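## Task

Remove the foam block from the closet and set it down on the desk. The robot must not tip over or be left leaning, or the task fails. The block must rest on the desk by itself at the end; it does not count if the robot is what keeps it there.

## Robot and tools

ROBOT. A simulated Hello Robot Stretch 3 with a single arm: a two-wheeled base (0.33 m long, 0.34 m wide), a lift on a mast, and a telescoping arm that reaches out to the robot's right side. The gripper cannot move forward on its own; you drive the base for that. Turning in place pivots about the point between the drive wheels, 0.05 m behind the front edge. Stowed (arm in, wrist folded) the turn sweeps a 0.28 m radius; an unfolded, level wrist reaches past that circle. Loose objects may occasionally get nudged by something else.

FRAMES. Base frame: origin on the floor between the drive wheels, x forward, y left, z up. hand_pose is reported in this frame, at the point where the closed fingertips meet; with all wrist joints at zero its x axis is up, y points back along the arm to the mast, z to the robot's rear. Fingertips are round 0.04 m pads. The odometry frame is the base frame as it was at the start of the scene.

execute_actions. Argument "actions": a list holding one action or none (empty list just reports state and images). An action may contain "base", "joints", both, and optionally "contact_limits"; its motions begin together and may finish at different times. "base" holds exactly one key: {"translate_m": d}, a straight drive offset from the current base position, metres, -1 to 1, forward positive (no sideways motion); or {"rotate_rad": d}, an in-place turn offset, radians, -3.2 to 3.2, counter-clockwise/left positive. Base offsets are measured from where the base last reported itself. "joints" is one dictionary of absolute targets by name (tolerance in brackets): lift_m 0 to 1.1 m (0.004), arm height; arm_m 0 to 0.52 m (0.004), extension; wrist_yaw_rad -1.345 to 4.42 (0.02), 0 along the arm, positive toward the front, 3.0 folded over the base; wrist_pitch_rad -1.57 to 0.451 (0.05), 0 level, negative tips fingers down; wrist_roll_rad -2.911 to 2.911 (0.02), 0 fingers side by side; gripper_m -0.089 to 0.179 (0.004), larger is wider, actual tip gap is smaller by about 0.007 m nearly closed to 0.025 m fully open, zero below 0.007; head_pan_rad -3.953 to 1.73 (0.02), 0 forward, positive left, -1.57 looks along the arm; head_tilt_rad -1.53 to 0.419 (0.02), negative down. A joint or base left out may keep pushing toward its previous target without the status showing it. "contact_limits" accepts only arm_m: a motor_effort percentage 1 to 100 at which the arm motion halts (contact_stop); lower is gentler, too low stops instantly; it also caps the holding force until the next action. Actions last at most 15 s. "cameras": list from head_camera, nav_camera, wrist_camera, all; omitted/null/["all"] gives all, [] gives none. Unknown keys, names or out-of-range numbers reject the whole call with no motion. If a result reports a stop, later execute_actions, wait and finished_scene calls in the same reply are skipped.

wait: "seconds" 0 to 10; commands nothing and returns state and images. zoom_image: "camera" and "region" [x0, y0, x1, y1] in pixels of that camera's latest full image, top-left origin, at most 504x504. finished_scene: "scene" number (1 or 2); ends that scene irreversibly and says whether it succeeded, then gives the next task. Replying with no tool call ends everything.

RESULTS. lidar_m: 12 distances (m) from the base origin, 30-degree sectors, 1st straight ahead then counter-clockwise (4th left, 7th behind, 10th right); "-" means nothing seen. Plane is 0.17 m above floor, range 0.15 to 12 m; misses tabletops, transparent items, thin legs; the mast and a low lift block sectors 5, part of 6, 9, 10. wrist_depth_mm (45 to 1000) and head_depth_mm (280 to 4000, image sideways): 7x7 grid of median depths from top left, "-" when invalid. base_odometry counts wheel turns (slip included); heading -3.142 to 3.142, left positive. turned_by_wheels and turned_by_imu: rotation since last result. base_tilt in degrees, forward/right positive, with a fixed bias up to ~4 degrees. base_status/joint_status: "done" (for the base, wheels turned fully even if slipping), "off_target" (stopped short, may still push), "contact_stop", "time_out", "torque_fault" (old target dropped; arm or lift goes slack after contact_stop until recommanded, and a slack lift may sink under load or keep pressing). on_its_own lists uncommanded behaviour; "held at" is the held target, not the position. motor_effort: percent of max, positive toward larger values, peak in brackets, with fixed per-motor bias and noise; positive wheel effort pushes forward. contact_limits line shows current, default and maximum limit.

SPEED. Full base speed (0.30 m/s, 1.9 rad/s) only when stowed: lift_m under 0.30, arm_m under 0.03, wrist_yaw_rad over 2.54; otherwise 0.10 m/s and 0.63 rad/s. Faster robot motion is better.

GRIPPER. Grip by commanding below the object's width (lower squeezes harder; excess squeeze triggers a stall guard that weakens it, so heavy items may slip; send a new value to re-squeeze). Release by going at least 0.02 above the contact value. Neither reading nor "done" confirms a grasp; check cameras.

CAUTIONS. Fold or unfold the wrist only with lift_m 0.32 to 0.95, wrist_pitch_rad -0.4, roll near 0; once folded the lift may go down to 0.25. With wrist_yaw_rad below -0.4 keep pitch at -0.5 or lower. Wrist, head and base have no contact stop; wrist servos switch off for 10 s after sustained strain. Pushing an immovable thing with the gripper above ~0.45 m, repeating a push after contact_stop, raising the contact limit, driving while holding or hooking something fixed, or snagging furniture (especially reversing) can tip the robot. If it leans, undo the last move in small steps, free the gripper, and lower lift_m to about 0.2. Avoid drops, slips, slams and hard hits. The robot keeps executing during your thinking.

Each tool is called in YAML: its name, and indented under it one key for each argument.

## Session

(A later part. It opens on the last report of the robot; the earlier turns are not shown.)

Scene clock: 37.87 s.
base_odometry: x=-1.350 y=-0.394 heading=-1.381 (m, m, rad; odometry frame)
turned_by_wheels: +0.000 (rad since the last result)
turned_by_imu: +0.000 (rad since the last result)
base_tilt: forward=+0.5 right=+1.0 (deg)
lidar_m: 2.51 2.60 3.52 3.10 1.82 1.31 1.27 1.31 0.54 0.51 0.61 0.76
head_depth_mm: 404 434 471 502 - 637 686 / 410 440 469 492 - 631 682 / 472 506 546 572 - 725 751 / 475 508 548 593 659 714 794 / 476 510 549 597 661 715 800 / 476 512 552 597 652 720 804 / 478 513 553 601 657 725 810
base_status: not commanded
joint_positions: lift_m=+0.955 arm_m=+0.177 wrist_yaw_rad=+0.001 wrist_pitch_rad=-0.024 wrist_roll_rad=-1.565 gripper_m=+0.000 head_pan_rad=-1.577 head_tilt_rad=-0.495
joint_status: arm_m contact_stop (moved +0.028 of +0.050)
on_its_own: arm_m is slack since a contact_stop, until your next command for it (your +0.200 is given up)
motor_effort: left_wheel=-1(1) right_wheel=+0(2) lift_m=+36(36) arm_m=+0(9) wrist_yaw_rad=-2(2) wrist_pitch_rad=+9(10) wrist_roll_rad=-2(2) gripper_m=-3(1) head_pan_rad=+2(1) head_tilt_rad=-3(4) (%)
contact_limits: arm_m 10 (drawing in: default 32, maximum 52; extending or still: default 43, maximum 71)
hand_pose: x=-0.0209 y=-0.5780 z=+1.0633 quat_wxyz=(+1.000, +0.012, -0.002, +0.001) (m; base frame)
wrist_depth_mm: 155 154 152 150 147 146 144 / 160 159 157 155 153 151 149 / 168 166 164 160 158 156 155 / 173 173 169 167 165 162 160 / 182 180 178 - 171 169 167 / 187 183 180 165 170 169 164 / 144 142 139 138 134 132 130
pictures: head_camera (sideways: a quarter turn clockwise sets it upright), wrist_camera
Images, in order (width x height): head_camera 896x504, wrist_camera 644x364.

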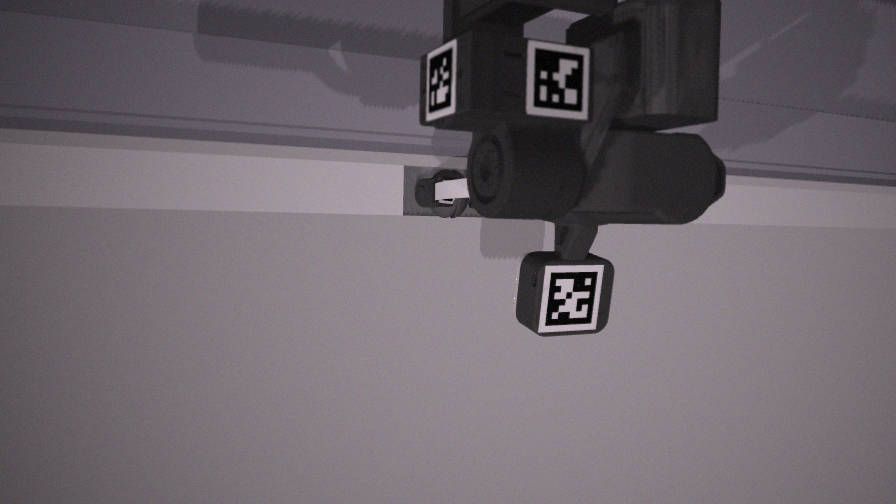

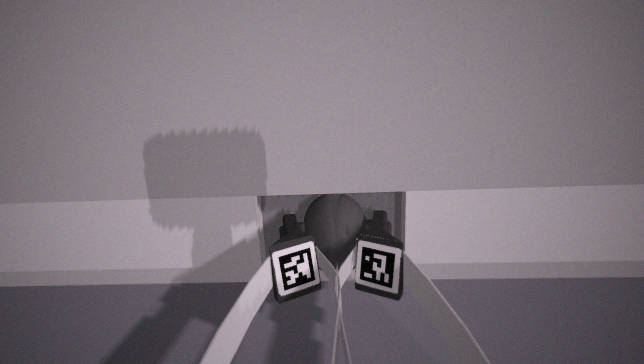

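execute_actions:
  actions:
    - {"base": {"translate_m": 0.06}, "joints": {"arm_m": 0.176}, "contact_limits": {"arm_m": 25}}
  cameras: ["head_camera", "wrist_camera"]

Scene clock: 39.63 s.
base_odometry: x=-1.338 y=-0.453 heading=-1.381 (m, m, rad; odometry frame)
turned_by_wheels: +0.000 (rad since the last result)
turned_by_imu: +0.001 (rad since the last result)
base_tilt: forward=+0.5 right=+1.0 (deg)
lidar_m: 2.45 2.53 3.44 3.10 1.90 1.38 1.33 1.37 0.53 0.52 0.61 0.76
head_depth_mm: 453 450 472 494 - 626 676 / 1049 1104 1134 1184 - 667 695 / 471 505 551 590 - 1083 1363 / 473 506 547 593 655 714 792 / 474 509 549 596 660 714 797 / 476 511 550 598 652 715 800 / 478 513 550 602 659 724 806
base_status: done
joint_positions: lift_m=+0.955 arm_m=+0.176 wrist_yaw_rad=+0.007 wrist_pitch_rad=-0.023 wrist_roll_rad=-1.565 gripper_m=+0.000 head_pan_rad=-1.577 head_tilt_rad=-0.495
joint_status: all done
motor_effort: left_wheel=+1(8) right_wheel=-5(23) lift_m=+36(36) arm_m=-1(6) wrist_yaw_rad=-6(42) wrist_pitch_rad=+9(9) wrist_roll_rad=-2(2) gripper_m=-3(3) head_pan_rad=+2(1) head_tilt_rad=-3(4) (%)
contact_limits: arm_m 25 (drawing in: default 32, maximum 52; extending or still: default 43, maximum 71)
hand_pose: x=-0.0194 y=-0.5766 z=+1.0635 quat_wxyz=(+1.000, +0.012, -0.002, +0.003) (m; base frame)
wrist_depth_mm: 156 154 152 150 149 147 144 / 162 160 158 156 153 152 150 / 168 166 164 161 160 157 155 / 175 173 171 167 165 162 160 / 182 179 177 - 172 170 167 / 461 440 454 443 416 422 410 / 237 235 231 225 219 219 214
pictures: head_camera (sideways: a quarter turn clockwise sets it upright), wrist_camera
Images, in order (width x height): head_camera 896x504, wrist_camera 644x364.

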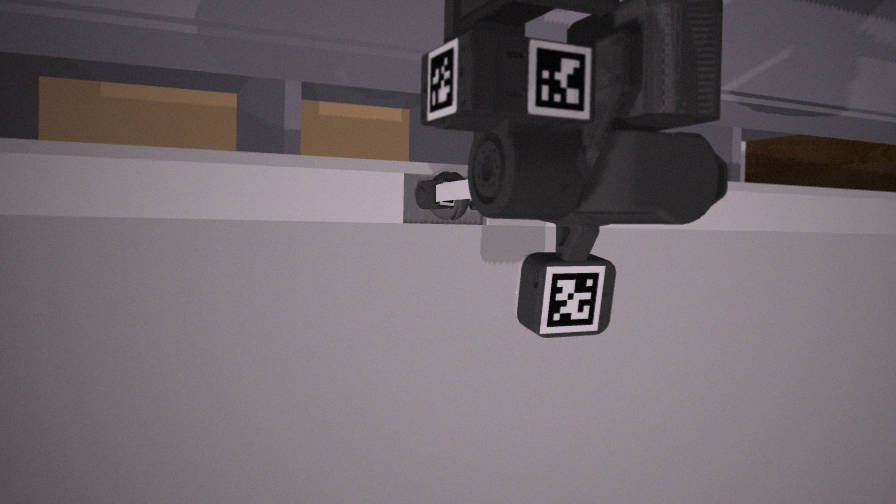

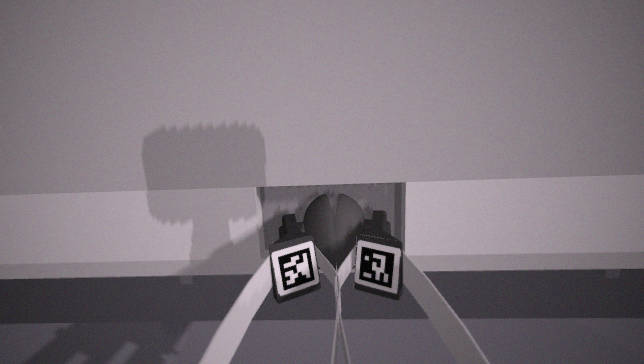

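execute_actions:
  actions:
    - {"base": {"translate_m": 0.25}, "joints": {"arm_m": 0.176, "head_pan_rad": -1.9}, "contact_limits": {"arm_m": 25}}

Scene clock: 43.27 s.
base_odometry: x=-1.291 y=-0.698 heading=-1.381 (m, m, rad; odometry frame)
turned_by_wheels: +0.000 (rad since the last result)
turned_by_imu: +0.001 (rad since the last result)
base_tilt: forward=+0.5 right=+0.9 (deg)
lidar_m: 2.20 2.27 3.09 3.13 2.22 1.64 1.58 0.74 0.63 0.58 0.57 0.75
head_depth_mm: 586 602 626 651 666 - - / 870 920 926 997 - - 959 / 1051 1124 1172 1194 - 1384 1383 / 1108 1176 1278 1273 - 1594 1421 / 1079 1150 1236 1266 - 1096 1351 / 475 502 541 575 - 711 762 / 457 488 521 563 601 665 730
base_status: done
joint_positions: lift_m=+0.955 arm_m=+0.176 wrist_yaw_rad=-0.058 wrist_pitch_rad=-0.025 wrist_roll_rad=-1.566 gripper_m=+0.000 head_pan_rad=-1.893 head_tilt_rad=-0.495
joint_status: all done
on_its_own: wrist_yaw_rad is held at -0.044, not at your +0.000, by its stall guard, which is not easing now; wrist_yaw_rad is at rest, and its effort (+14) is outside its rest range (-12 to +12)
motor_effort: left_wheel=-2(9) right_wheel=+4(26) lift_m=+36(36) arm_m=+6(7) wrist_yaw_rad=+14(48) wrist_pitch_rad=+10(10) wrist_roll_rad=-2(2) gripper_m=-2(2) head_pan_rad=-1(18) head_tilt_rad=-4(2) (%)
contact_limits: arm_m 25 (drawing in: default 32, maximum 52; extending or still: default 43, maximum 71)
hand_pose: x=-0.0360 y=-0.5757 z=+1.0631 quat_wxyz=(+0.999, +0.013, -0.003, -0.029) (m; base frame)
wrist_depth_mm: 149 147 145 143 142 141 139 / 156 155 152 150 148 146 145 / 163 162 159 157 155 153 152 / 172 169 167 165 163 161 159 / 181 179 177 - 172 168 167 / 632 806 517 750 646 631 496 / 659 687 634 664 620 627 568
pictures: head_camera (sideways: a quarter turn clockwise sets it upright), nav_camera (sideways: a quarter turn counterclockwise sets it upright), wrist_camera
Images, in order (width x height): head_camera 896x504, nav_camera 672x504, wrist_camera 644x364.

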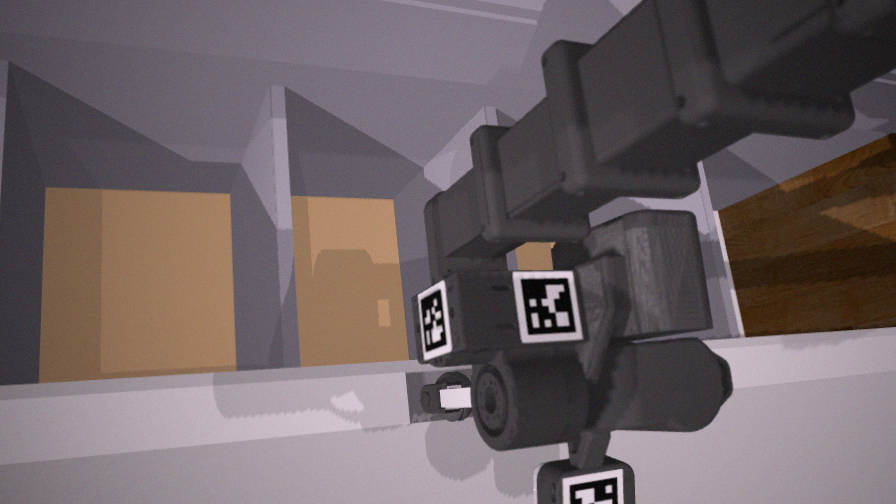

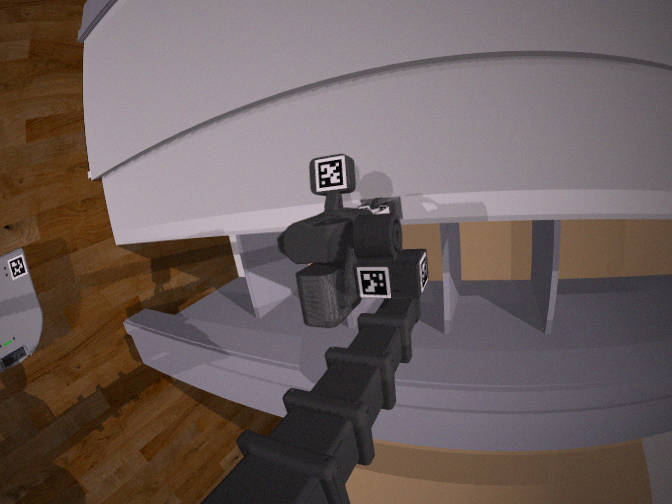

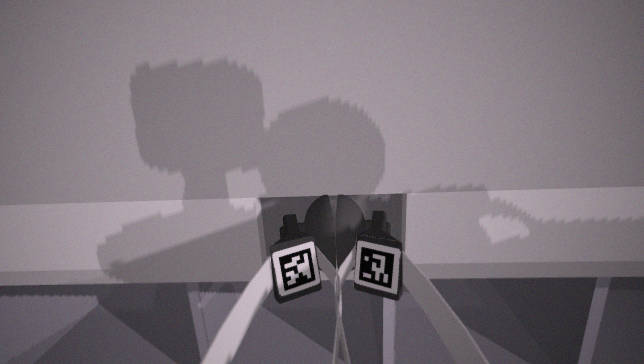

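execute_actions:
  actions:
    - {"base": {"translate_m": 0.16}, "joints": {"arm_m": 0.176, "head_pan_rad": -1.75}, "contact_limits": {"arm_m": 25}}

Scene clock: 46.10 s.
base_odometry: x=-1.261 y=-0.855 heading=-1.381 (m, m, rad; odometry frame)
turned_by_wheels: +0.000 (rad since the last result)
turned_by_imu: -0.043 (rad since the last result)
base_tilt: forward=+0.5 right=+0.9 (deg)
lidar_m: 2.04 2.10 2.76 3.09 2.57 1.83 1.73 0.75 0.73 0.53 0.54 0.72
head_depth_mm: 1096 1177 1206 1176 - - 1385 / 1117 1179 1294 1268 - 1588 1416 / 1100 1168 1272 1277 - 1582 1431 / 484 522 563 596 - 741 823 / 469 503 539 578 - 711 776 / 460 494 529 572 - 662 715 / 447 472 483 514 554 604 667
base_status: done
joint_positions: lift_m=+0.955 arm_m=+0.175 wrist_yaw_rad=-0.108 wrist_pitch_rad=-0.027 wrist_roll_rad=-1.566 gripper_m=+0.000 head_pan_rad=-1.757 head_tilt_rad=-0.495
joint_status: all done
on_its_own: wrist_yaw_rad is held at -0.088, not at your +0.000, by its stall guard, which is not easing now; wrist_yaw_rad is at rest, and its effort (+19) is outside its rest range (-12 to +12)
motor_effort: left_wheel=-2(8) right_wheel=+4(21) lift_m=+36(36) arm_m=+11(8) wrist_yaw_rad=+19(47) wrist_pitch_rad=+10(11) wrist_roll_rad=-2(2) gripper_m=-2(2) head_pan_rad=+2(11) head_tilt_rad=-3(3) (%)
contact_limits: arm_m 25 (drawing in: default 32, maximum 52; extending or still: default 43, maximum 71)
hand_pose: x=-0.0488 y=-0.5743 z=+1.0626 quat_wxyz=(+0.998, +0.014, -0.003, -0.054) (m; base frame)
wrist_depth_mm: 139 138 137 136 134 133 131 / 148 145 145 144 141 140 138 / 157 155 154 152 150 148 146 / 170 166 164 161 160 158 155 / 182 179 179 - 171 169 166 / 639 844 544 869 831 689 553 / 695 774 777 759 683 669 693
pictures: head_camera (sideways: a quarter turn clockwise sets it upright), nav_camera (sideways: a quarter turn counterclockwise sets it upright), wrist_camera
Images, in order (width x height): head_camera 896x504, nav_camera 672x504, wrist_camera 644x364.

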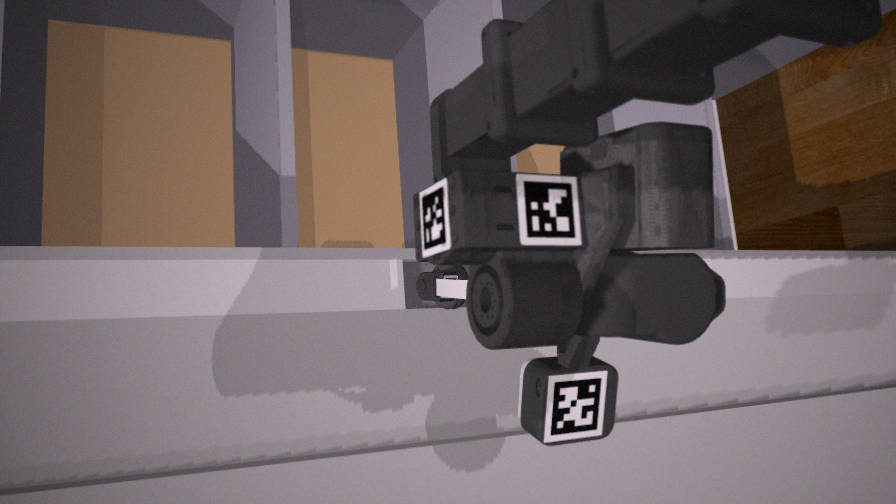

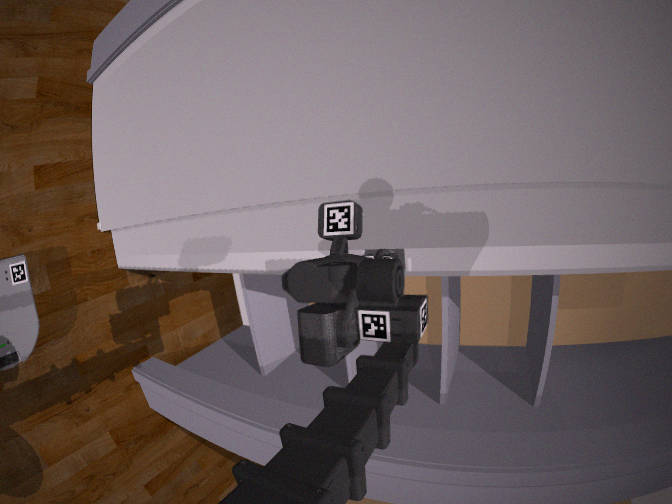

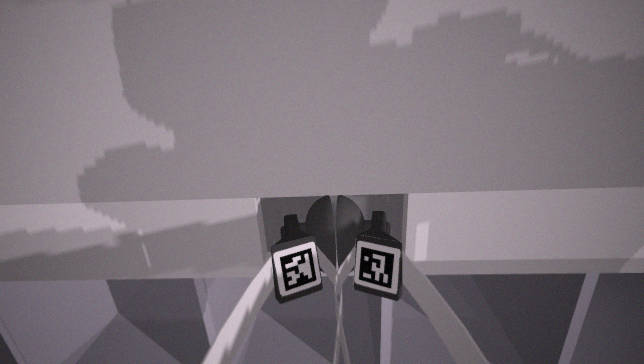

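execute_actions:
  actions:
    - {"joints": {"arm_m": 0.0, "wrist_yaw_rad": -0.11}}
  cameras: []

execute_actions:
  actions:
    - {"base": {"rotate_rad": 0.043}, "joints": {"wrist_yaw_rad": 0.0, "wrist_roll_rad": 0.0}}
  cameras: []

execute_actions:
  actions:
    - {"base": {"translate_m": -0.38}, "joints": {"head_pan_rad": -1.35, "head_tilt_rad": -0.6}}

Scene clock: 49.00 s.
base_odometry: x=-1.261 y=-0.855 heading=-1.381 (m, m, rad; odometry frame)
turned_by_wheels: +0.000 (rad since the last result)
turned_by_imu: +0.001 (rad since the last result)
base_tilt: forward=+0.5 right=+1.0 (deg)
lidar_m: 2.04 2.10 2.76 3.10 2.56 1.83 1.73 0.75 0.73 0.53 0.54 0.71
head_depth_mm: 1106 1172 1199 1116 1311 1208 - / 1116 1179 1288 1125 1448 1230 - / 1098 1163 1267 1121 1446 1204 - / 484 521 564 613 1302 - - / 466 500 537 584 633 693 744 / 459 492 528 570 616 660 - / 444 468 483 513 553 599 -
base_status: not commanded
joint_positions: lift_m=+0.955 arm_m=+0.000 wrist_yaw_rad=-0.111 wrist_pitch_rad=-0.023 wrist_roll_rad=-1.566 gripper_m=+0.000 head_pan_rad=-1.757 head_tilt_rad=-0.495
joint_status: all done
motor_effort: left_wheel=+0(2) right_wheel=+0(4) lift_m=+36(36) arm_m=-4(9) wrist_yaw_rad=+1(19) wrist_pitch_rad=+10(11) wrist_roll_rad=-2(2) gripper_m=-2(2) head_pan_rad=+2(2) head_tilt_rad=-3(2) (%)
hand_pose: x=-0.0494 y=-0.3993 z=+1.0634 quat_wxyz=(+0.998, +0.012, -0.003, -0.055) (m; base frame)
wrist_depth_mm: 258 285 297 291 287 286 282 / 321 317 312 309 308 307 299 / 339 338 331 327 321 319 316 / 365 356 667 949 - 660 - / - 961 - - - 865 - / 956 902 919 913 906 861 923 / 803 789 786 779 751 753 723
pictures: none
No camera images: the call's "cameras" was empty. Leave "cameras" out to get every camera's image.

Scene clock: 50.47 s.
base_odometry: x=-1.261 y=-0.855 heading=-1.338 (m, m, rad; odometry frame)
turned_by_wheels: +0.043 (rad since the last result)
turned_by_imu: +0.043 (rad since the last result)
base_tilt: forward=+0.5 right=+1.0 (deg)
lidar_m: 2.04 2.12 2.87 3.08 2.46 1.81 1.73 0.73 0.73 0.53 0.55 0.74
head_depth_mm: 1110 1175 1278 1120 1354 1206 - / 1102 1168 1272 1125 1451 1234 - / 1075 1150 1250 1128 1413 1204 - / 469 504 543 594 629 - - / 463 498 533 577 613 - - / 457 491 523 556 588 630 697 / 414 443 474 511 557 610 674
base_status: done
joint_positions: lift_m=+0.955 arm_m=+0.000 wrist_yaw_rad=-0.003 wrist_pitch_rad=-0.023 wrist_roll_rad=-0.009 gripper_m=+0.000 head_pan_rad=-1.757 head_tilt_rad=-0.495
joint_status: all done
motor_effort: left_wheel=-2(4) right_wheel=+3(5) lift_m=+36(36) arm_m=-4(4) wrist_yaw_rad=+3(4) wrist_pitch_rad=+9(9) wrist_roll_rad=+4(6) gripper_m=-3(2) head_pan_rad=+1(2) head_tilt_rad=-3(3) (%)
hand_pose: x=-0.0221 y=-0.4008 z=+1.0634 quat_wxyz=(+0.710, +0.008, -0.704, -0.010) (m; base frame)
wrist_depth_mm: 262 260 266 300 304 946 699 / 270 268 272 312 317 948 694 / 283 282 285 325 339 - 725 / 293 293 293 338 906 992 706 / 306 304 307 - 713 758 681 / 321 317 316 373 - - 723 / 333 334 338 386 389 910 740
pictures: none
No camera images: the call's "cameras" was empty. Leave "cameras" out to get every camera's image.

Scene clock: 55.43 s.
base_odometry: x=-1.349 y=-0.485 heading=-1.338 (m, m, rad; odometry frame)
turned_by_wheels: +0.000 (rad since the last result)
turned_by_imu: +0.001 (rad since the last result)
base_tilt: forward=+0.5 right=+1.0 (deg)
lidar_m: 2.42 2.51 3.42 3.09 1.95 1.41 1.35 1.40 0.53 0.54 0.64 0.75
head_depth_mm: 1022 961 1183 961 - - - / 1044 1088 1203 1013 1299 1477 1322 / 1070 1116 1237 1059 1276 1548 1331 / 1095 1120 1250 1446 1278 1589 1317 / 1122 1119 1285 1067 1231 1500 1054 / 527 567 626 676 766 879 1034 / 519 569 630 702 784 870 1000
base_status: done
joint_positions: lift_m=+0.955 arm_m=+0.000 wrist_yaw_rad=-0.003 wrist_pitch_rad=-0.023 wrist_roll_rad=-0.008 gripper_m=+0.000 head_pan_rad=-1.357 head_tilt_rad=-0.592
joint_status: all done
motor_effort: left_wheel=-2(6) right_wheel=+3(4) lift_m=+36(36) arm_m=-4(4) wrist_yaw_rad=+3(3) wrist_pitch_rad=+9(9) wrist_roll_rad=+4(4) gripper_m=-1(2) head_pan_rad=+2(19) head_tilt_rad=-5(15) (%)
hand_pose: x=-0.0221 y=-0.4008 z=+1.0634 quat_wxyz=(+0.710, +0.008, -0.704, -0.009) (m; base frame)
wrist_depth_mm: 912 912 924 939 768 236 244 / 350 983 962 986 671 243 256 / 350 - - - 773 255 266 / 358 - - - 806 264 274 / 369 770 752 - 390 275 290 / 380 - - - 372 291 300 / 391 931 958 942 899 302 313
pictures: head_camera (sideways: a quarter turn clockwise sets it upright), nav_camera (sideways: a quarter turn counterclockwise sets it upright), wrist_camera
Images, in order (width x height): head_camera 896x504, nav_camera 672x504, wrist_camera 644x364.

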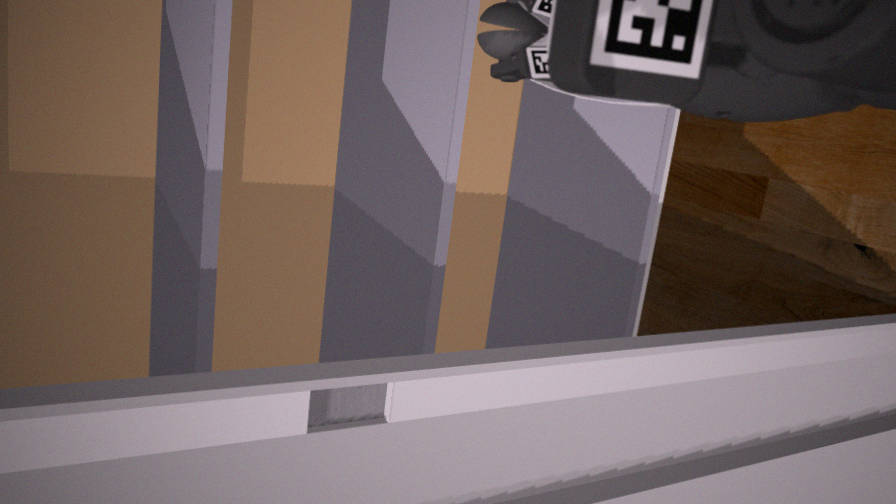

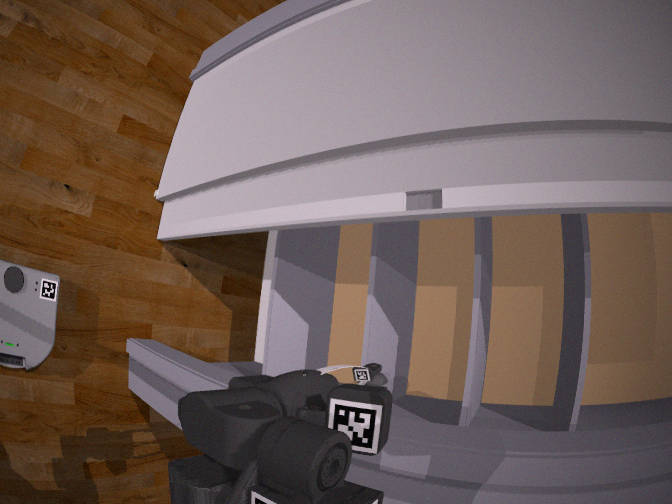

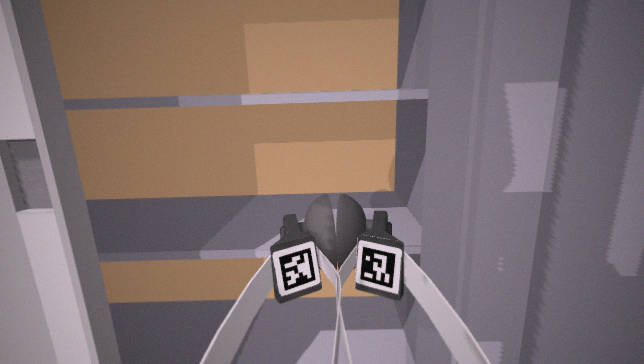

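execute_actions:
  actions:
    - {"joints": {"arm_m": 0.36, "wrist_yaw_rad": 0.7, "wrist_pitch_rad": -0.3}, "contact_limits": {"arm_m": 15}}

Scene clock: 59.63 s.
base_odometry: x=-1.349 y=-0.485 heading=-1.338 (m, m, rad; odometry frame)
turned_by_wheels: +0.000 (rad since the last result)
turned_by_imu: +0.001 (rad since the last result)
base_tilt: forward=+0.5 right=+1.0 (deg)
lidar_m: 2.42 2.50 3.41 3.10 1.94 1.41 1.35 1.40 0.52 0.54 0.64 0.75
head_depth_mm: 1022 957 1173 1375 1272 1467 1294 / 1042 1093 1194 1397 1278 1505 1315 / 1070 1113 1226 1421 1279 1535 1330 / 1096 1117 1249 1449 1269 1590 1334 / 1116 1111 1286 1057 1236 1494 1062 / 524 565 625 678 766 879 1029 / 518 569 627 701 782 872 1003
base_status: not commanded
joint_positions: lift_m=+0.955 arm_m=+0.360 wrist_yaw_rad=+0.698 wrist_pitch_rad=-0.314 wrist_roll_rad=-0.008 gripper_m=+0.000 head_pan_rad=-1.357 head_tilt_rad=-0.593
joint_status: all done
motor_effort: left_wheel=-2(2) right_wheel=+3(3) lift_m=+36(36) arm_m=+4(5) wrist_yaw_rad=+2(2) wrist_pitch_rad=+6(8) wrist_roll_rad=+4(4) gripper_m=-2(3) head_pan_rad=+3(2) head_tilt_rad=-3(4) (%)
contact_limits: arm_m 15 (drawing in: default 32, maximum 52; extending or still: default 43, maximum 71)
hand_pose: x=+0.1304 y=-0.6858 z=+0.9914 quat_wxyz=(+0.697, +0.342, -0.615, +0.136) (m; base frame)
wrist_depth_mm: 794 920 - 792 635 542 475 / 845 977 - 876 692 589 502 / 902 843 714 684 667 598 542 / 189 - - 504 491 476 474 / 197 - 977 - 390 387 377 / 216 - - 781 757 323 315 / 352 266 - 701 681 666 274
pictures: head_camera (sideways: a quarter turn clockwise sets it upright), nav_camera (sideways: a quarter turn counterclockwise sets it upright), wrist_camera
Images, in order (width x height): head_camera 896x504, nav_camera 672x504, wrist_camera 644x364.

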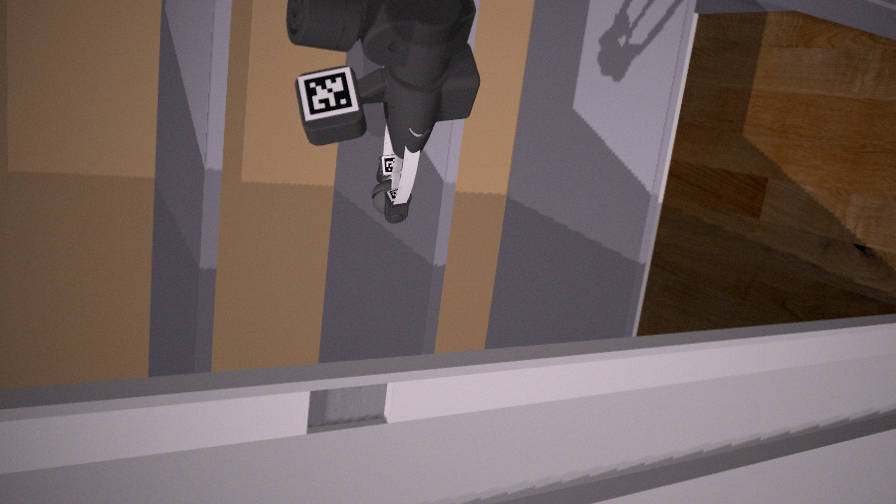

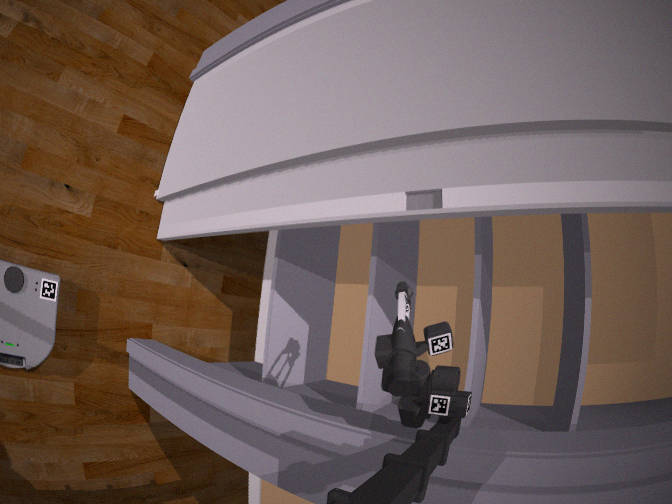

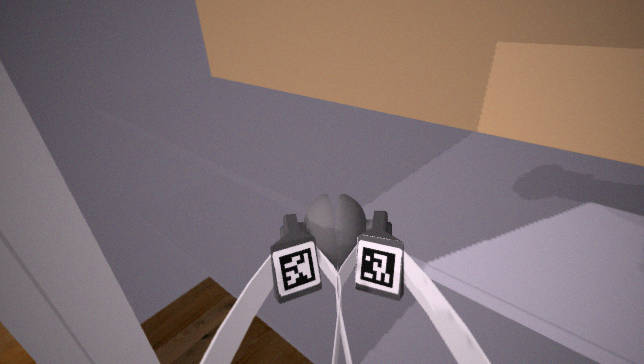

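execute_actions:
  actions:
    - {"joints": {"lift_m": 1.09, "wrist_pitch_rad": -0.05}}
  cameras: ["wrist_camera"]

Scene clock: 61.87 s.
base_odometry: x=-1.349 y=-0.485 heading=-1.338 (m, m, rad; odometry frame)
turned_by_wheels: +0.000 (rad since the last result)
turned_by_imu: +0.001 (rad since the last result)
base_tilt: forward=+0.5 right=+1.0 (deg)
lidar_m: 2.42 2.50 3.40 3.08 1.94 1.41 1.35 1.39 0.52 0.54 0.64 0.75
head_depth_mm: 1003 - 1182 1008 1268 1455 1304 / 1028 1102 1218 1054 1266 1508 1321 / 1069 1127 1238 1055 1269 1550 1319 / 1095 1111 1253 1459 1278 1588 1323 / 1120 1115 1284 1062 1224 1492 1055 / 527 567 625 679 766 880 1027 / 519 567 629 699 779 872 996
base_status: not commanded
joint_positions: lift_m=+1.090 arm_m=+0.360 wrist_yaw_rad=+0.698 wrist_pitch_rad=-0.073 wrist_roll_rad=-0.008 gripper_m=+0.000 head_pan_rad=-1.357 head_tilt_rad=-0.593
joint_status: all done
motor_effort: left_wheel=-2(1) right_wheel=+3(3) lift_m=+37(38) arm_m=+4(4) wrist_yaw_rad=+2(2) wrist_pitch_rad=+10(11) wrist_roll_rad=+4(4) gripper_m=-2(3) head_pan_rad=+2(2) head_tilt_rad=-4(4) (%)
hand_pose: x=+0.1417 y=-0.6992 z=+1.1856 quat_wxyz=(+0.676, +0.265, -0.652, +0.218) (m; base frame)
wrist_depth_mm: 808 918 949 794 647 554 487 / 807 963 - 833 685 581 491 / 862 941 685 776 665 591 502 / 888 - - 428 373 360 349 / 188 968 961 - 522 260 238 / 192 - 720 649 666 649 534 / 194 - - 561 551 550 533
pictures: wrist_camera
Images, in order (width x height): wrist_camera 644x364.

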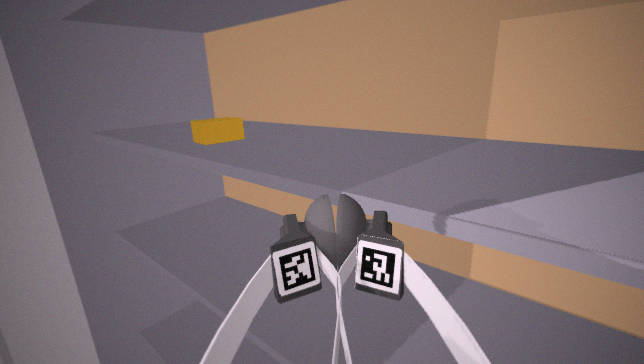

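zoom_image:
  camera: "wrist_camera"
  region: [140, 80, 300, 180]

Region (140, 80, 300, 180) of wrist_camera's 644x364 image, scaled by 3.150; it fills the top 315 rows of this view, and the rest is white.

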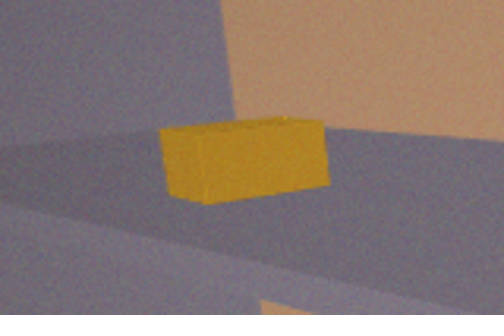

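execute_actions:
  actions:
    - {"joints": {"arm_m": 0.02, "lift_m": 0.95, "wrist_pitch_rad": -0.1}}
  cameras: []

execute_actions:
  actions:
    - {"base": {"translate_m": -0.17}, "joints": {"wrist_yaw_rad": 1.5}}
  cameras: []

execute_actions:
  actions:
    - {"base": {"rotate_rad": -0.9}, "joints": {"head_pan_rad": -0.6, "head_tilt_rad": -0.8}}
  cameras: ["nav_camera"]

Scene clock: 72.37 s.
base_odometry: x=-1.349 y=-0.485 heading=-1.338 (m, m, rad; odometry frame)
turned_by_wheels: +0.000 (rad since the last result)
turned_by_imu: +0.002 (rad since the last result)
base_tilt: forward=+0.5 right=+1.0 (deg)
lidar_m: 2.42 2.51 3.42 3.09 1.94 1.41 1.35 1.40 0.52 0.54 0.64 0.75
head_depth_mm: 1019 957 1183 1007 1276 1119 - / 1040 1089 1201 1054 1320 1540 - / 1068 1110 1231 1061 1393 - - / 1099 1113 1261 1446 1369 - 1296 / 1127 1112 1293 1066 1165 1463 1058 / 525 566 625 682 766 880 1035 / 519 570 631 705 785 877 1000
base_status: not commanded
joint_positions: lift_m=+0.950 arm_m=+0.020 wrist_yaw_rad=+0.699 wrist_pitch_rad=-0.116 wrist_roll_rad=-0.008 gripper_m=+0.000 head_pan_rad=-1.357 head_tilt_rad=-0.593
joint_status: all done
motor_effort: left_wheel=-3(3) right_wheel=+3(3) lift_m=+23(34) arm_m=-4(6) wrist_yaw_rad=+1(2) wrist_pitch_rad=+7(9) wrist_roll_rad=+4(4) gripper_m=-1(3) head_pan_rad=+2(1) head_tilt_rad=-4(4) (%)
hand_pose: x=+0.1405 y=-0.3580 z=+1.0354 quat_wxyz=(+0.680, +0.280, -0.646, +0.204) (m; base frame)
wrist_depth_mm: - 611 451 402 951 815 705 / - 662 475 417 979 879 746 / - 764 516 444 - 916 799 / - 849 551 469 811 793 762 / - 950 603 - - 929 542 / - - 706 535 - 995 862 / - - 726 601 864 824 833
pictures: none
No camera images: the call's "cameras" was empty. Leave "cameras" out to get every camera's image.

Scene clock: 75.30 s.
base_odometry: x=-1.388 y=-0.320 heading=-1.338 (m, m, rad; odometry frame)
turned_by_wheels: +0.000 (rad since the last result)
turned_by_imu: +0.001 (rad since the last result)
base_tilt: forward=+0.4 right=+1.0 (deg)
lidar_m: 2.59 2.68 3.64 3.11 1.70 1.23 1.18 1.22 0.54 0.51 0.73 0.80
head_depth_mm: 390 419 460 507 568 615 - / 1046 956 1182 534 584 652 725 / 1066 1121 1237 1058 1276 1553 1390 / 1101 1119 1252 1445 1275 1610 - / 1122 1112 1284 1485 1273 - - / 1147 1206 1325 1516 1314 1630 - / 1179 1234 1344 1479 1230 933 1095
base_status: done
joint_positions: lift_m=+0.950 arm_m=+0.020 wrist_yaw_rad=+1.497 wrist_pitch_rad=-0.116 wrist_roll_rad=-0.008 gripper_m=+0.000 head_pan_rad=-1.357 head_tilt_rad=-0.593
joint_status: all done
motor_effort: left_wheel=-4(6) right_wheel=+3(4) lift_m=+23(23) arm_m=-4(4) wrist_yaw_rad=+3(4) wrist_pitch_rad=+6(6) wrist_roll_rad=+4(4) gripper_m=-2(2) head_pan_rad=+1(2) head_tilt_rad=-3(3) (%)
hand_pose: x=+0.2297 y=-0.1838 z=+1.0354 quat_wxyz=(+0.547, +0.509, -0.487, +0.452) (m; base frame)
wrist_depth_mm: - - - - - 562 442 / - - - - - 577 448 / - - - - - 593 456 / - - - - - 588 454 / - - - - 954 613 458 / - - - - - 643 493 / - - - - - 666 545
pictures: none
No camera images: the call's "cameras" was empty. Leave "cameras" out to get every camera's image.

Scene clock: 77.67 s.
base_odometry: x=-1.388 y=-0.320 heading=-2.238 (m, m, rad; odometry frame)
turned_by_wheels: -0.900 (rad since the last result)
turned_by_imu: -0.894 (rad since the last result)
base_tilt: forward=+0.5 right=+1.0 (deg)
lidar_m: 0.73 0.89 2.60 2.82 3.56 3.06 1.49 1.19 1.18 1.29 0.53 0.51
head_depth_mm: 412 460 521 601 719 - 1174 / 408 462 530 609 758 902 1167 / 411 457 519 590 755 903 1141 / 1090 1162 1398 1262 1604 1343 1184 / 1101 1167 1406 1251 1602 1381 1195 / 1103 1182 1437 1296 1615 1378 1203 / 1117 1180 1437 1301 1612 1267 1201
base_status: done
joint_positions: lift_m=+0.950 arm_m=+0.020 wrist_yaw_rad=+1.498 wrist_pitch_rad=-0.116 wrist_roll_rad=-0.008 gripper_m=+0.000 head_pan_rad=-0.607 head_tilt_rad=-0.790
joint_status: all done
motor_effort: left_wheel=+1(4) right_wheel=-2(5) lift_m=+23(23) arm_m=-4(4) wrist_yaw_rad=+2(3) wrist_pitch_rad=+6(7) wrist_roll_rad=+4(4) gripper_m=-2(2) head_pan_rad=+3(26) head_tilt_rad=-5(23) (%)
hand_pose: x=+0.2297 y=-0.1837 z=+1.0354 quat_wxyz=(+0.547, +0.509, -0.487, +0.452) (m; base frame)
wrist_depth_mm: 859 661 - - - 277 249 / 970 697 644 - 687 291 258 / - 742 714 - - 304 268 / - 829 731 - 772 319 278 / - 939 776 - 372 331 289 / - - 841 - 375 349 303 / - - 951 - 893 356 317
pictures: nav_camera (sideways: a quarter turn counterclockwise sets it upright)
Images, in order (width x height): nav_camera 672x504.

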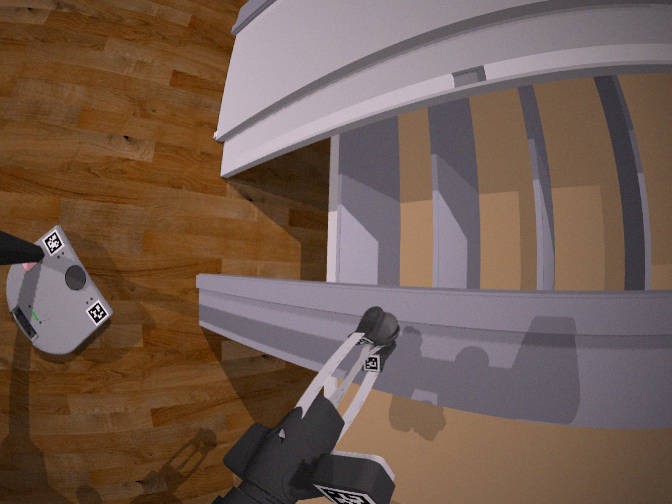

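execute_actions:
  actions:
    - {"base": {"translate_m": 0.32}, "joints": {"wrist_yaw_rad": 1.65, "arm_m": 0.0}}
  cameras: ["nav_camera"]

Scene clock: 82.23 s.
base_odometry: x=-1.586 y=-0.571 heading=-2.238 (m, m, rad; odometry frame)
turned_by_wheels: +0.000 (rad since the last result)
turned_by_imu: +0.002 (rad since the last result)
base_tilt: forward=+0.5 right=+1.1 (deg)
lidar_m: 0.41 0.49 2.40 2.60 3.79 3.35 1.74 1.39 1.38 0.32 0.31 1.00
head_depth_mm: 583 933 853 742 1016 946 - / 585 943 854 1156 1039 1399 1155 / 587 957 855 1163 1072 1340 1197 / 589 966 854 1149 - 1373 1201 / 592 976 861 1162 1036 1388 1193 / 595 987 864 1191 1050 1381 1183 / 599 1005 867 1193 1071 669 799
base_status: done
joint_positions: lift_m=+0.950 arm_m=+0.000 wrist_yaw_rad=+1.647 wrist_pitch_rad=-0.116 wrist_roll_rad=-0.008 gripper_m=+0.000 head_pan_rad=-0.607 head_tilt_rad=-0.790
joint_status: all done
motor_effort: left_wheel=+1(4) right_wheel=-2(3) lift_m=+23(23) arm_m=-4(4) wrist_yaw_rad=+3(3) wrist_pitch_rad=+7(6) wrist_roll_rad=+4(4) gripper_m=-2(2) head_pan_rad=+2(2) head_tilt_rad=-4(6) (%)
hand_pose: x=+0.2296 y=-0.1260 z=+1.0354 quat_wxyz=(+0.512, +0.544, -0.447, +0.492) (m; base frame)
wrist_depth_mm: 606 385 321 - 838 672 462 / 759 411 344 - 878 762 627 / 828 441 380 - 943 798 668 / - 482 393 815 797 752 675 / - 551 411 - 594 554 536 / - 693 484 962 966 845 417 / - 868 494 886 818 817 749
pictures: nav_camera (sideways: a quarter turn counterclockwise sets it upright)
Images, in order (width x height): nav_camera 672x504.

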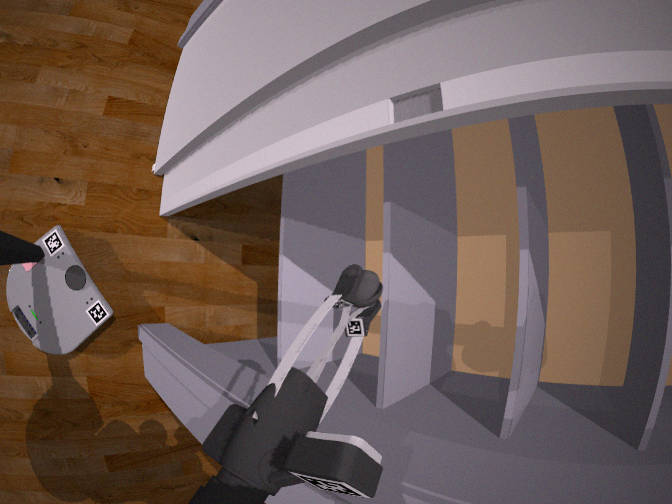

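execute_actions:
  actions:
    - {"base": {"rotate_rad": 0.9}, "joints": {"wrist_yaw_rad": 1.0, "head_pan_rad": -1.2, "head_tilt_rad": -0.5}}
  cameras: ["nav_camera", "head_camera"]

Scene clock: 84.97 s.
base_odometry: x=-1.586 y=-0.571 heading=-1.338 (m, m, rad; odometry frame)
turned_by_wheels: +0.900 (rad since the last result)
turned_by_imu: +0.895 (rad since the last result)
base_tilt: forward=+0.5 right=+1.0 (deg)
lidar_m: 1.04 2.48 3.39 3.35 1.98 1.44 1.38 0.38 0.31 0.99 0.41 0.46
head_depth_mm: 820 873 673 985 788 1056 907 / 851 913 674 1031 787 1148 - / 888 949 746 1060 784 1191 - / 922 973 745 1086 816 1156 - / 964 1022 836 1088 853 1064 976 / 870 355 374 403 442 485 539 / 312 337 368 405 456 510 587
base_status: done
joint_positions: lift_m=+0.950 arm_m=+0.000 wrist_yaw_rad=+1.003 wrist_pitch_rad=-0.116 wrist_roll_rad=-0.008 gripper_m=+0.000 head_pan_rad=-1.193 head_tilt_rad=-0.508
joint_status: all done
motor_effort: left_wheel=-2(6) right_wheel=+3(7) lift_m=+23(23) arm_m=-4(4) wrist_yaw_rad=-2(3) wrist_pitch_rad=+6(7) wrist_roll_rad=+4(4) gripper_m=-2(2) head_pan_rad=-3(24) head_tilt_rad=+4(24) (%)
hand_pose: x=+0.1907 y=-0.2808 z=+1.0354 quat_wxyz=(+0.641, +0.374, -0.597, +0.305) (m; base frame)
wrist_depth_mm: - 746 304 216 865 711 415 / - 796 323 230 917 786 628 / - - 347 257 - 816 674 / - - 371 274 798 754 655 / - - 401 - 590 555 531 / - - 548 294 - 469 413 / - - 482 342 794 793 365
pictures: head_camera (sideways: a quarter turn clockwise sets it upright), nav_camera (sideways: a quarter turn counterclockwise sets it upright)
Images, in order (width x height): head_camera 896x504, nav_camera 672x504.

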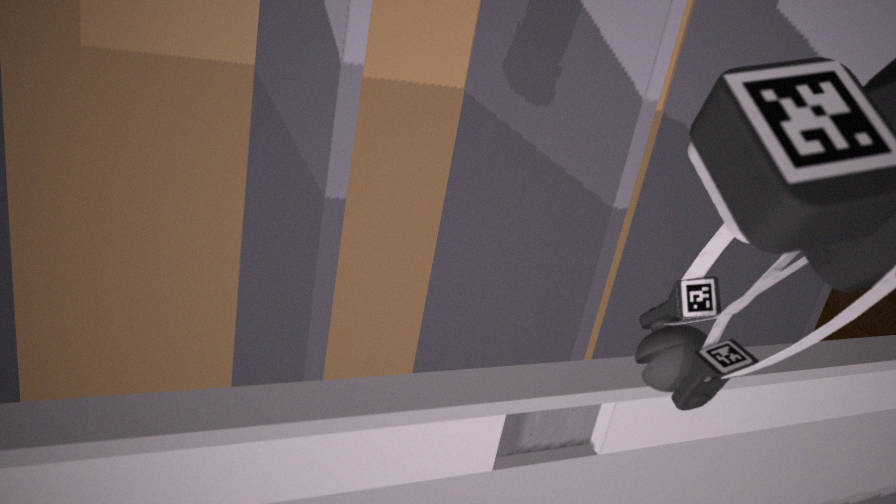

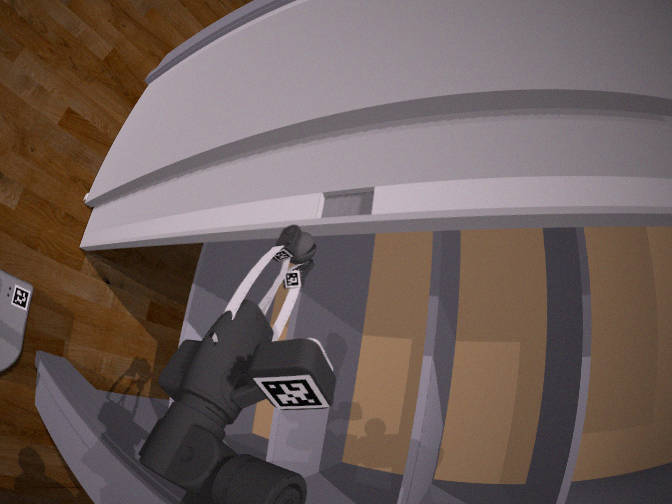

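execute_actions:
  actions:
    - {"joints": {"lift_m": 1.095, "wrist_yaw_rad": 0.6, "arm_m": 0.22, "wrist_pitch_rad": -0.05, "head_tilt_rad": -0.3}, "contact_limits": {"arm_m": 15}}
  cameras: ["wrist_camera"]

execute_actions:
  actions:
    - {"joints": {"wrist_yaw_rad": 1.3, "arm_m": 0.38}, "contact_limits": {"arm_m": 15}}

Scene clock: 88.20 s.
base_odometry: x=-1.586 y=-0.571 heading=-1.338 (m, m, rad; odometry frame)
turned_by_wheels: +0.000 (rad since the last result)
turned_by_imu: +0.001 (rad since the last result)
base_tilt: forward=+0.5 right=+1.0 (deg)
lidar_m: 1.04 2.48 3.36 3.34 1.97 1.43 1.38 0.38 0.31 0.99 0.41 0.46
head_depth_mm: 824 870 909 847 979 793 679 / 867 906 950 673 1016 799 998 / 904 939 992 787 1061 792 1028 / 945 986 1033 782 1103 794 1061 / 989 1033 1093 877 1127 828 1096 / 344 355 369 380 393 416 432 / 325 339 356 375 396 427 445
base_status: not commanded
joint_positions: lift_m=+1.095 arm_m=+0.220 wrist_yaw_rad=+0.601 wrist_pitch_rad=-0.073 wrist_roll_rad=-0.008 gripper_m=+0.000 head_pan_rad=-1.193 head_tilt_rad=-0.310
joint_status: all done
motor_effort: left_wheel=-2(3) right_wheel=+3(3) lift_m=+36(37) arm_m=+4(3) wrist_yaw_rad=-1(2) wrist_pitch_rad=+9(11) wrist_roll_rad=+4(4) gripper_m=-1(1) head_pan_rad=-2(3) head_tilt_rad=+5(22) (%)
contact_limits: arm_m 15 (drawing in: default 32, maximum 52; extending or still: default 43, maximum 71)
hand_pose: x=+0.1222 y=-0.5740 z=+1.1908 quat_wxyz=(+0.685, +0.233, -0.664, +0.185) (m; base frame)
wrist_depth_mm: 780 907 725 612 520 454 404 / 827 951 792 641 544 469 415 / 814 978 802 653 557 483 424 / 591 433 415 406 395 380 372 / 892 915 292 - 260 255 250 / 827 723 732 211 192 192 190 / 887 580 569 581 518 156 152
pictures: wrist_camera
Images, in order (width x height): wrist_camera 644x364.

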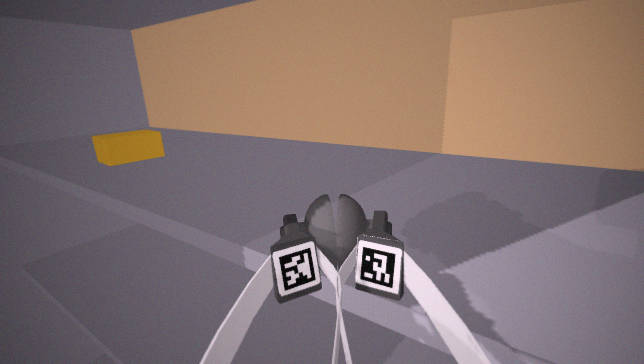

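Scene clock: 90.63 s.
base_odometry: x=-1.586 y=-0.571 heading=-1.338 (m, m, rad; odometry frame)
turned_by_wheels: +0.000 (rad since the last result)
turned_by_imu: +0.001 (rad since the last result)
base_tilt: forward=+0.5 right=+1.1 (deg)
lidar_m: 1.04 2.48 3.36 3.33 1.98 1.43 1.38 0.38 0.31 0.99 0.41 0.46
head_depth_mm: 826 870 912 772 982 798 677 / 869 906 952 640 1018 795 1000 / 906 945 992 701 1064 795 1034 / 943 984 1033 781 1096 794 1068 / 995 1027 1082 884 1128 824 1105 / 344 356 368 380 395 416 431 / 324 338 356 374 395 427 445
base_status: not commanded
joint_positions: lift_m=+1.095 arm_m=+0.380 wrist_yaw_rad=+1.298 wrist_pitch_rad=-0.073 wrist_roll_rad=-0.008 gripper_m=+0.000 head_pan_rad=-1.193 head_tilt_rad=-0.310
joint_status: all done
motor_effort: left_wheel=-3(3) right_wheel=+3(3) lift_m=+36(36) arm_m=+4(3) wrist_yaw_rad=+2(5) wrist_pitch_rad=+9(9) wrist_roll_rad=+4(4) gripper_m=-1(2) head_pan_rad=-3(2) head_tilt_rad=+4(4) (%)
contact_limits: arm_m 15 (drawing in: default 32, maximum 52; extending or still: default 43, maximum 71)
hand_pose: x=+0.2230 y=-0.5932 z=+1.1908 quat_wxyz=(+0.581, +0.446, -0.545, +0.408) (m; base frame)
wrist_depth_mm: 371 784 915 958 765 538 407 / 362 799 967 - 826 547 413 / 348 637 995 719 739 536 420 / 334 608 - 406 392 380 365 / 326 586 - - 257 253 249 / 313 546 - 211 188 191 189 / 306 525 - 557 155 155 152
pictures: head_camera (sideways: a quarter turn clockwise sets it upright), nav_camera (sideways: a quarter turn counterclockwise sets it upright), wrist_camera
Images, in order (width x height): head_camera 896x504, nav_camera 672x504, wrist_camera 644x364.

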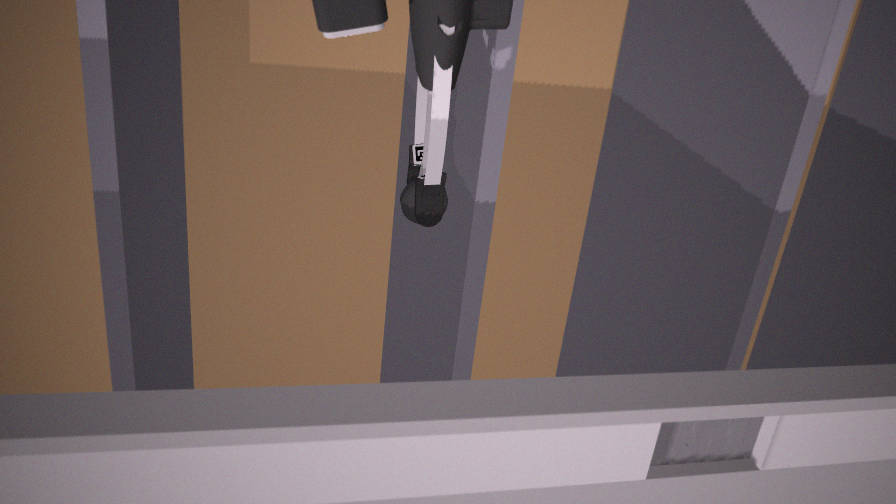

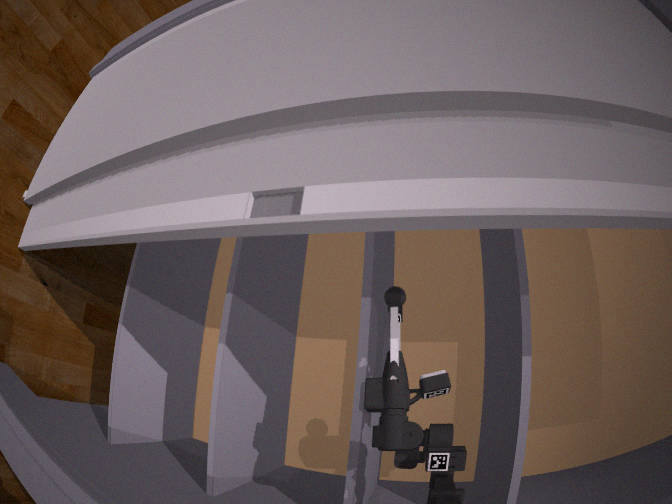

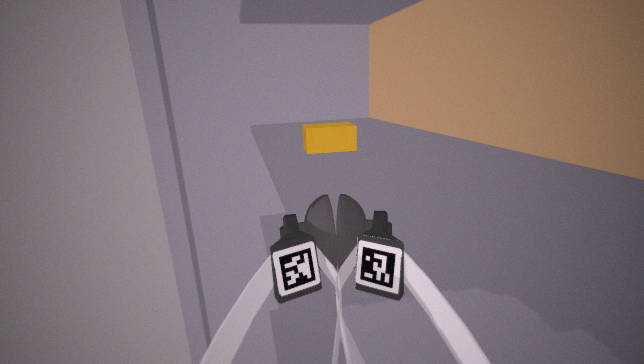

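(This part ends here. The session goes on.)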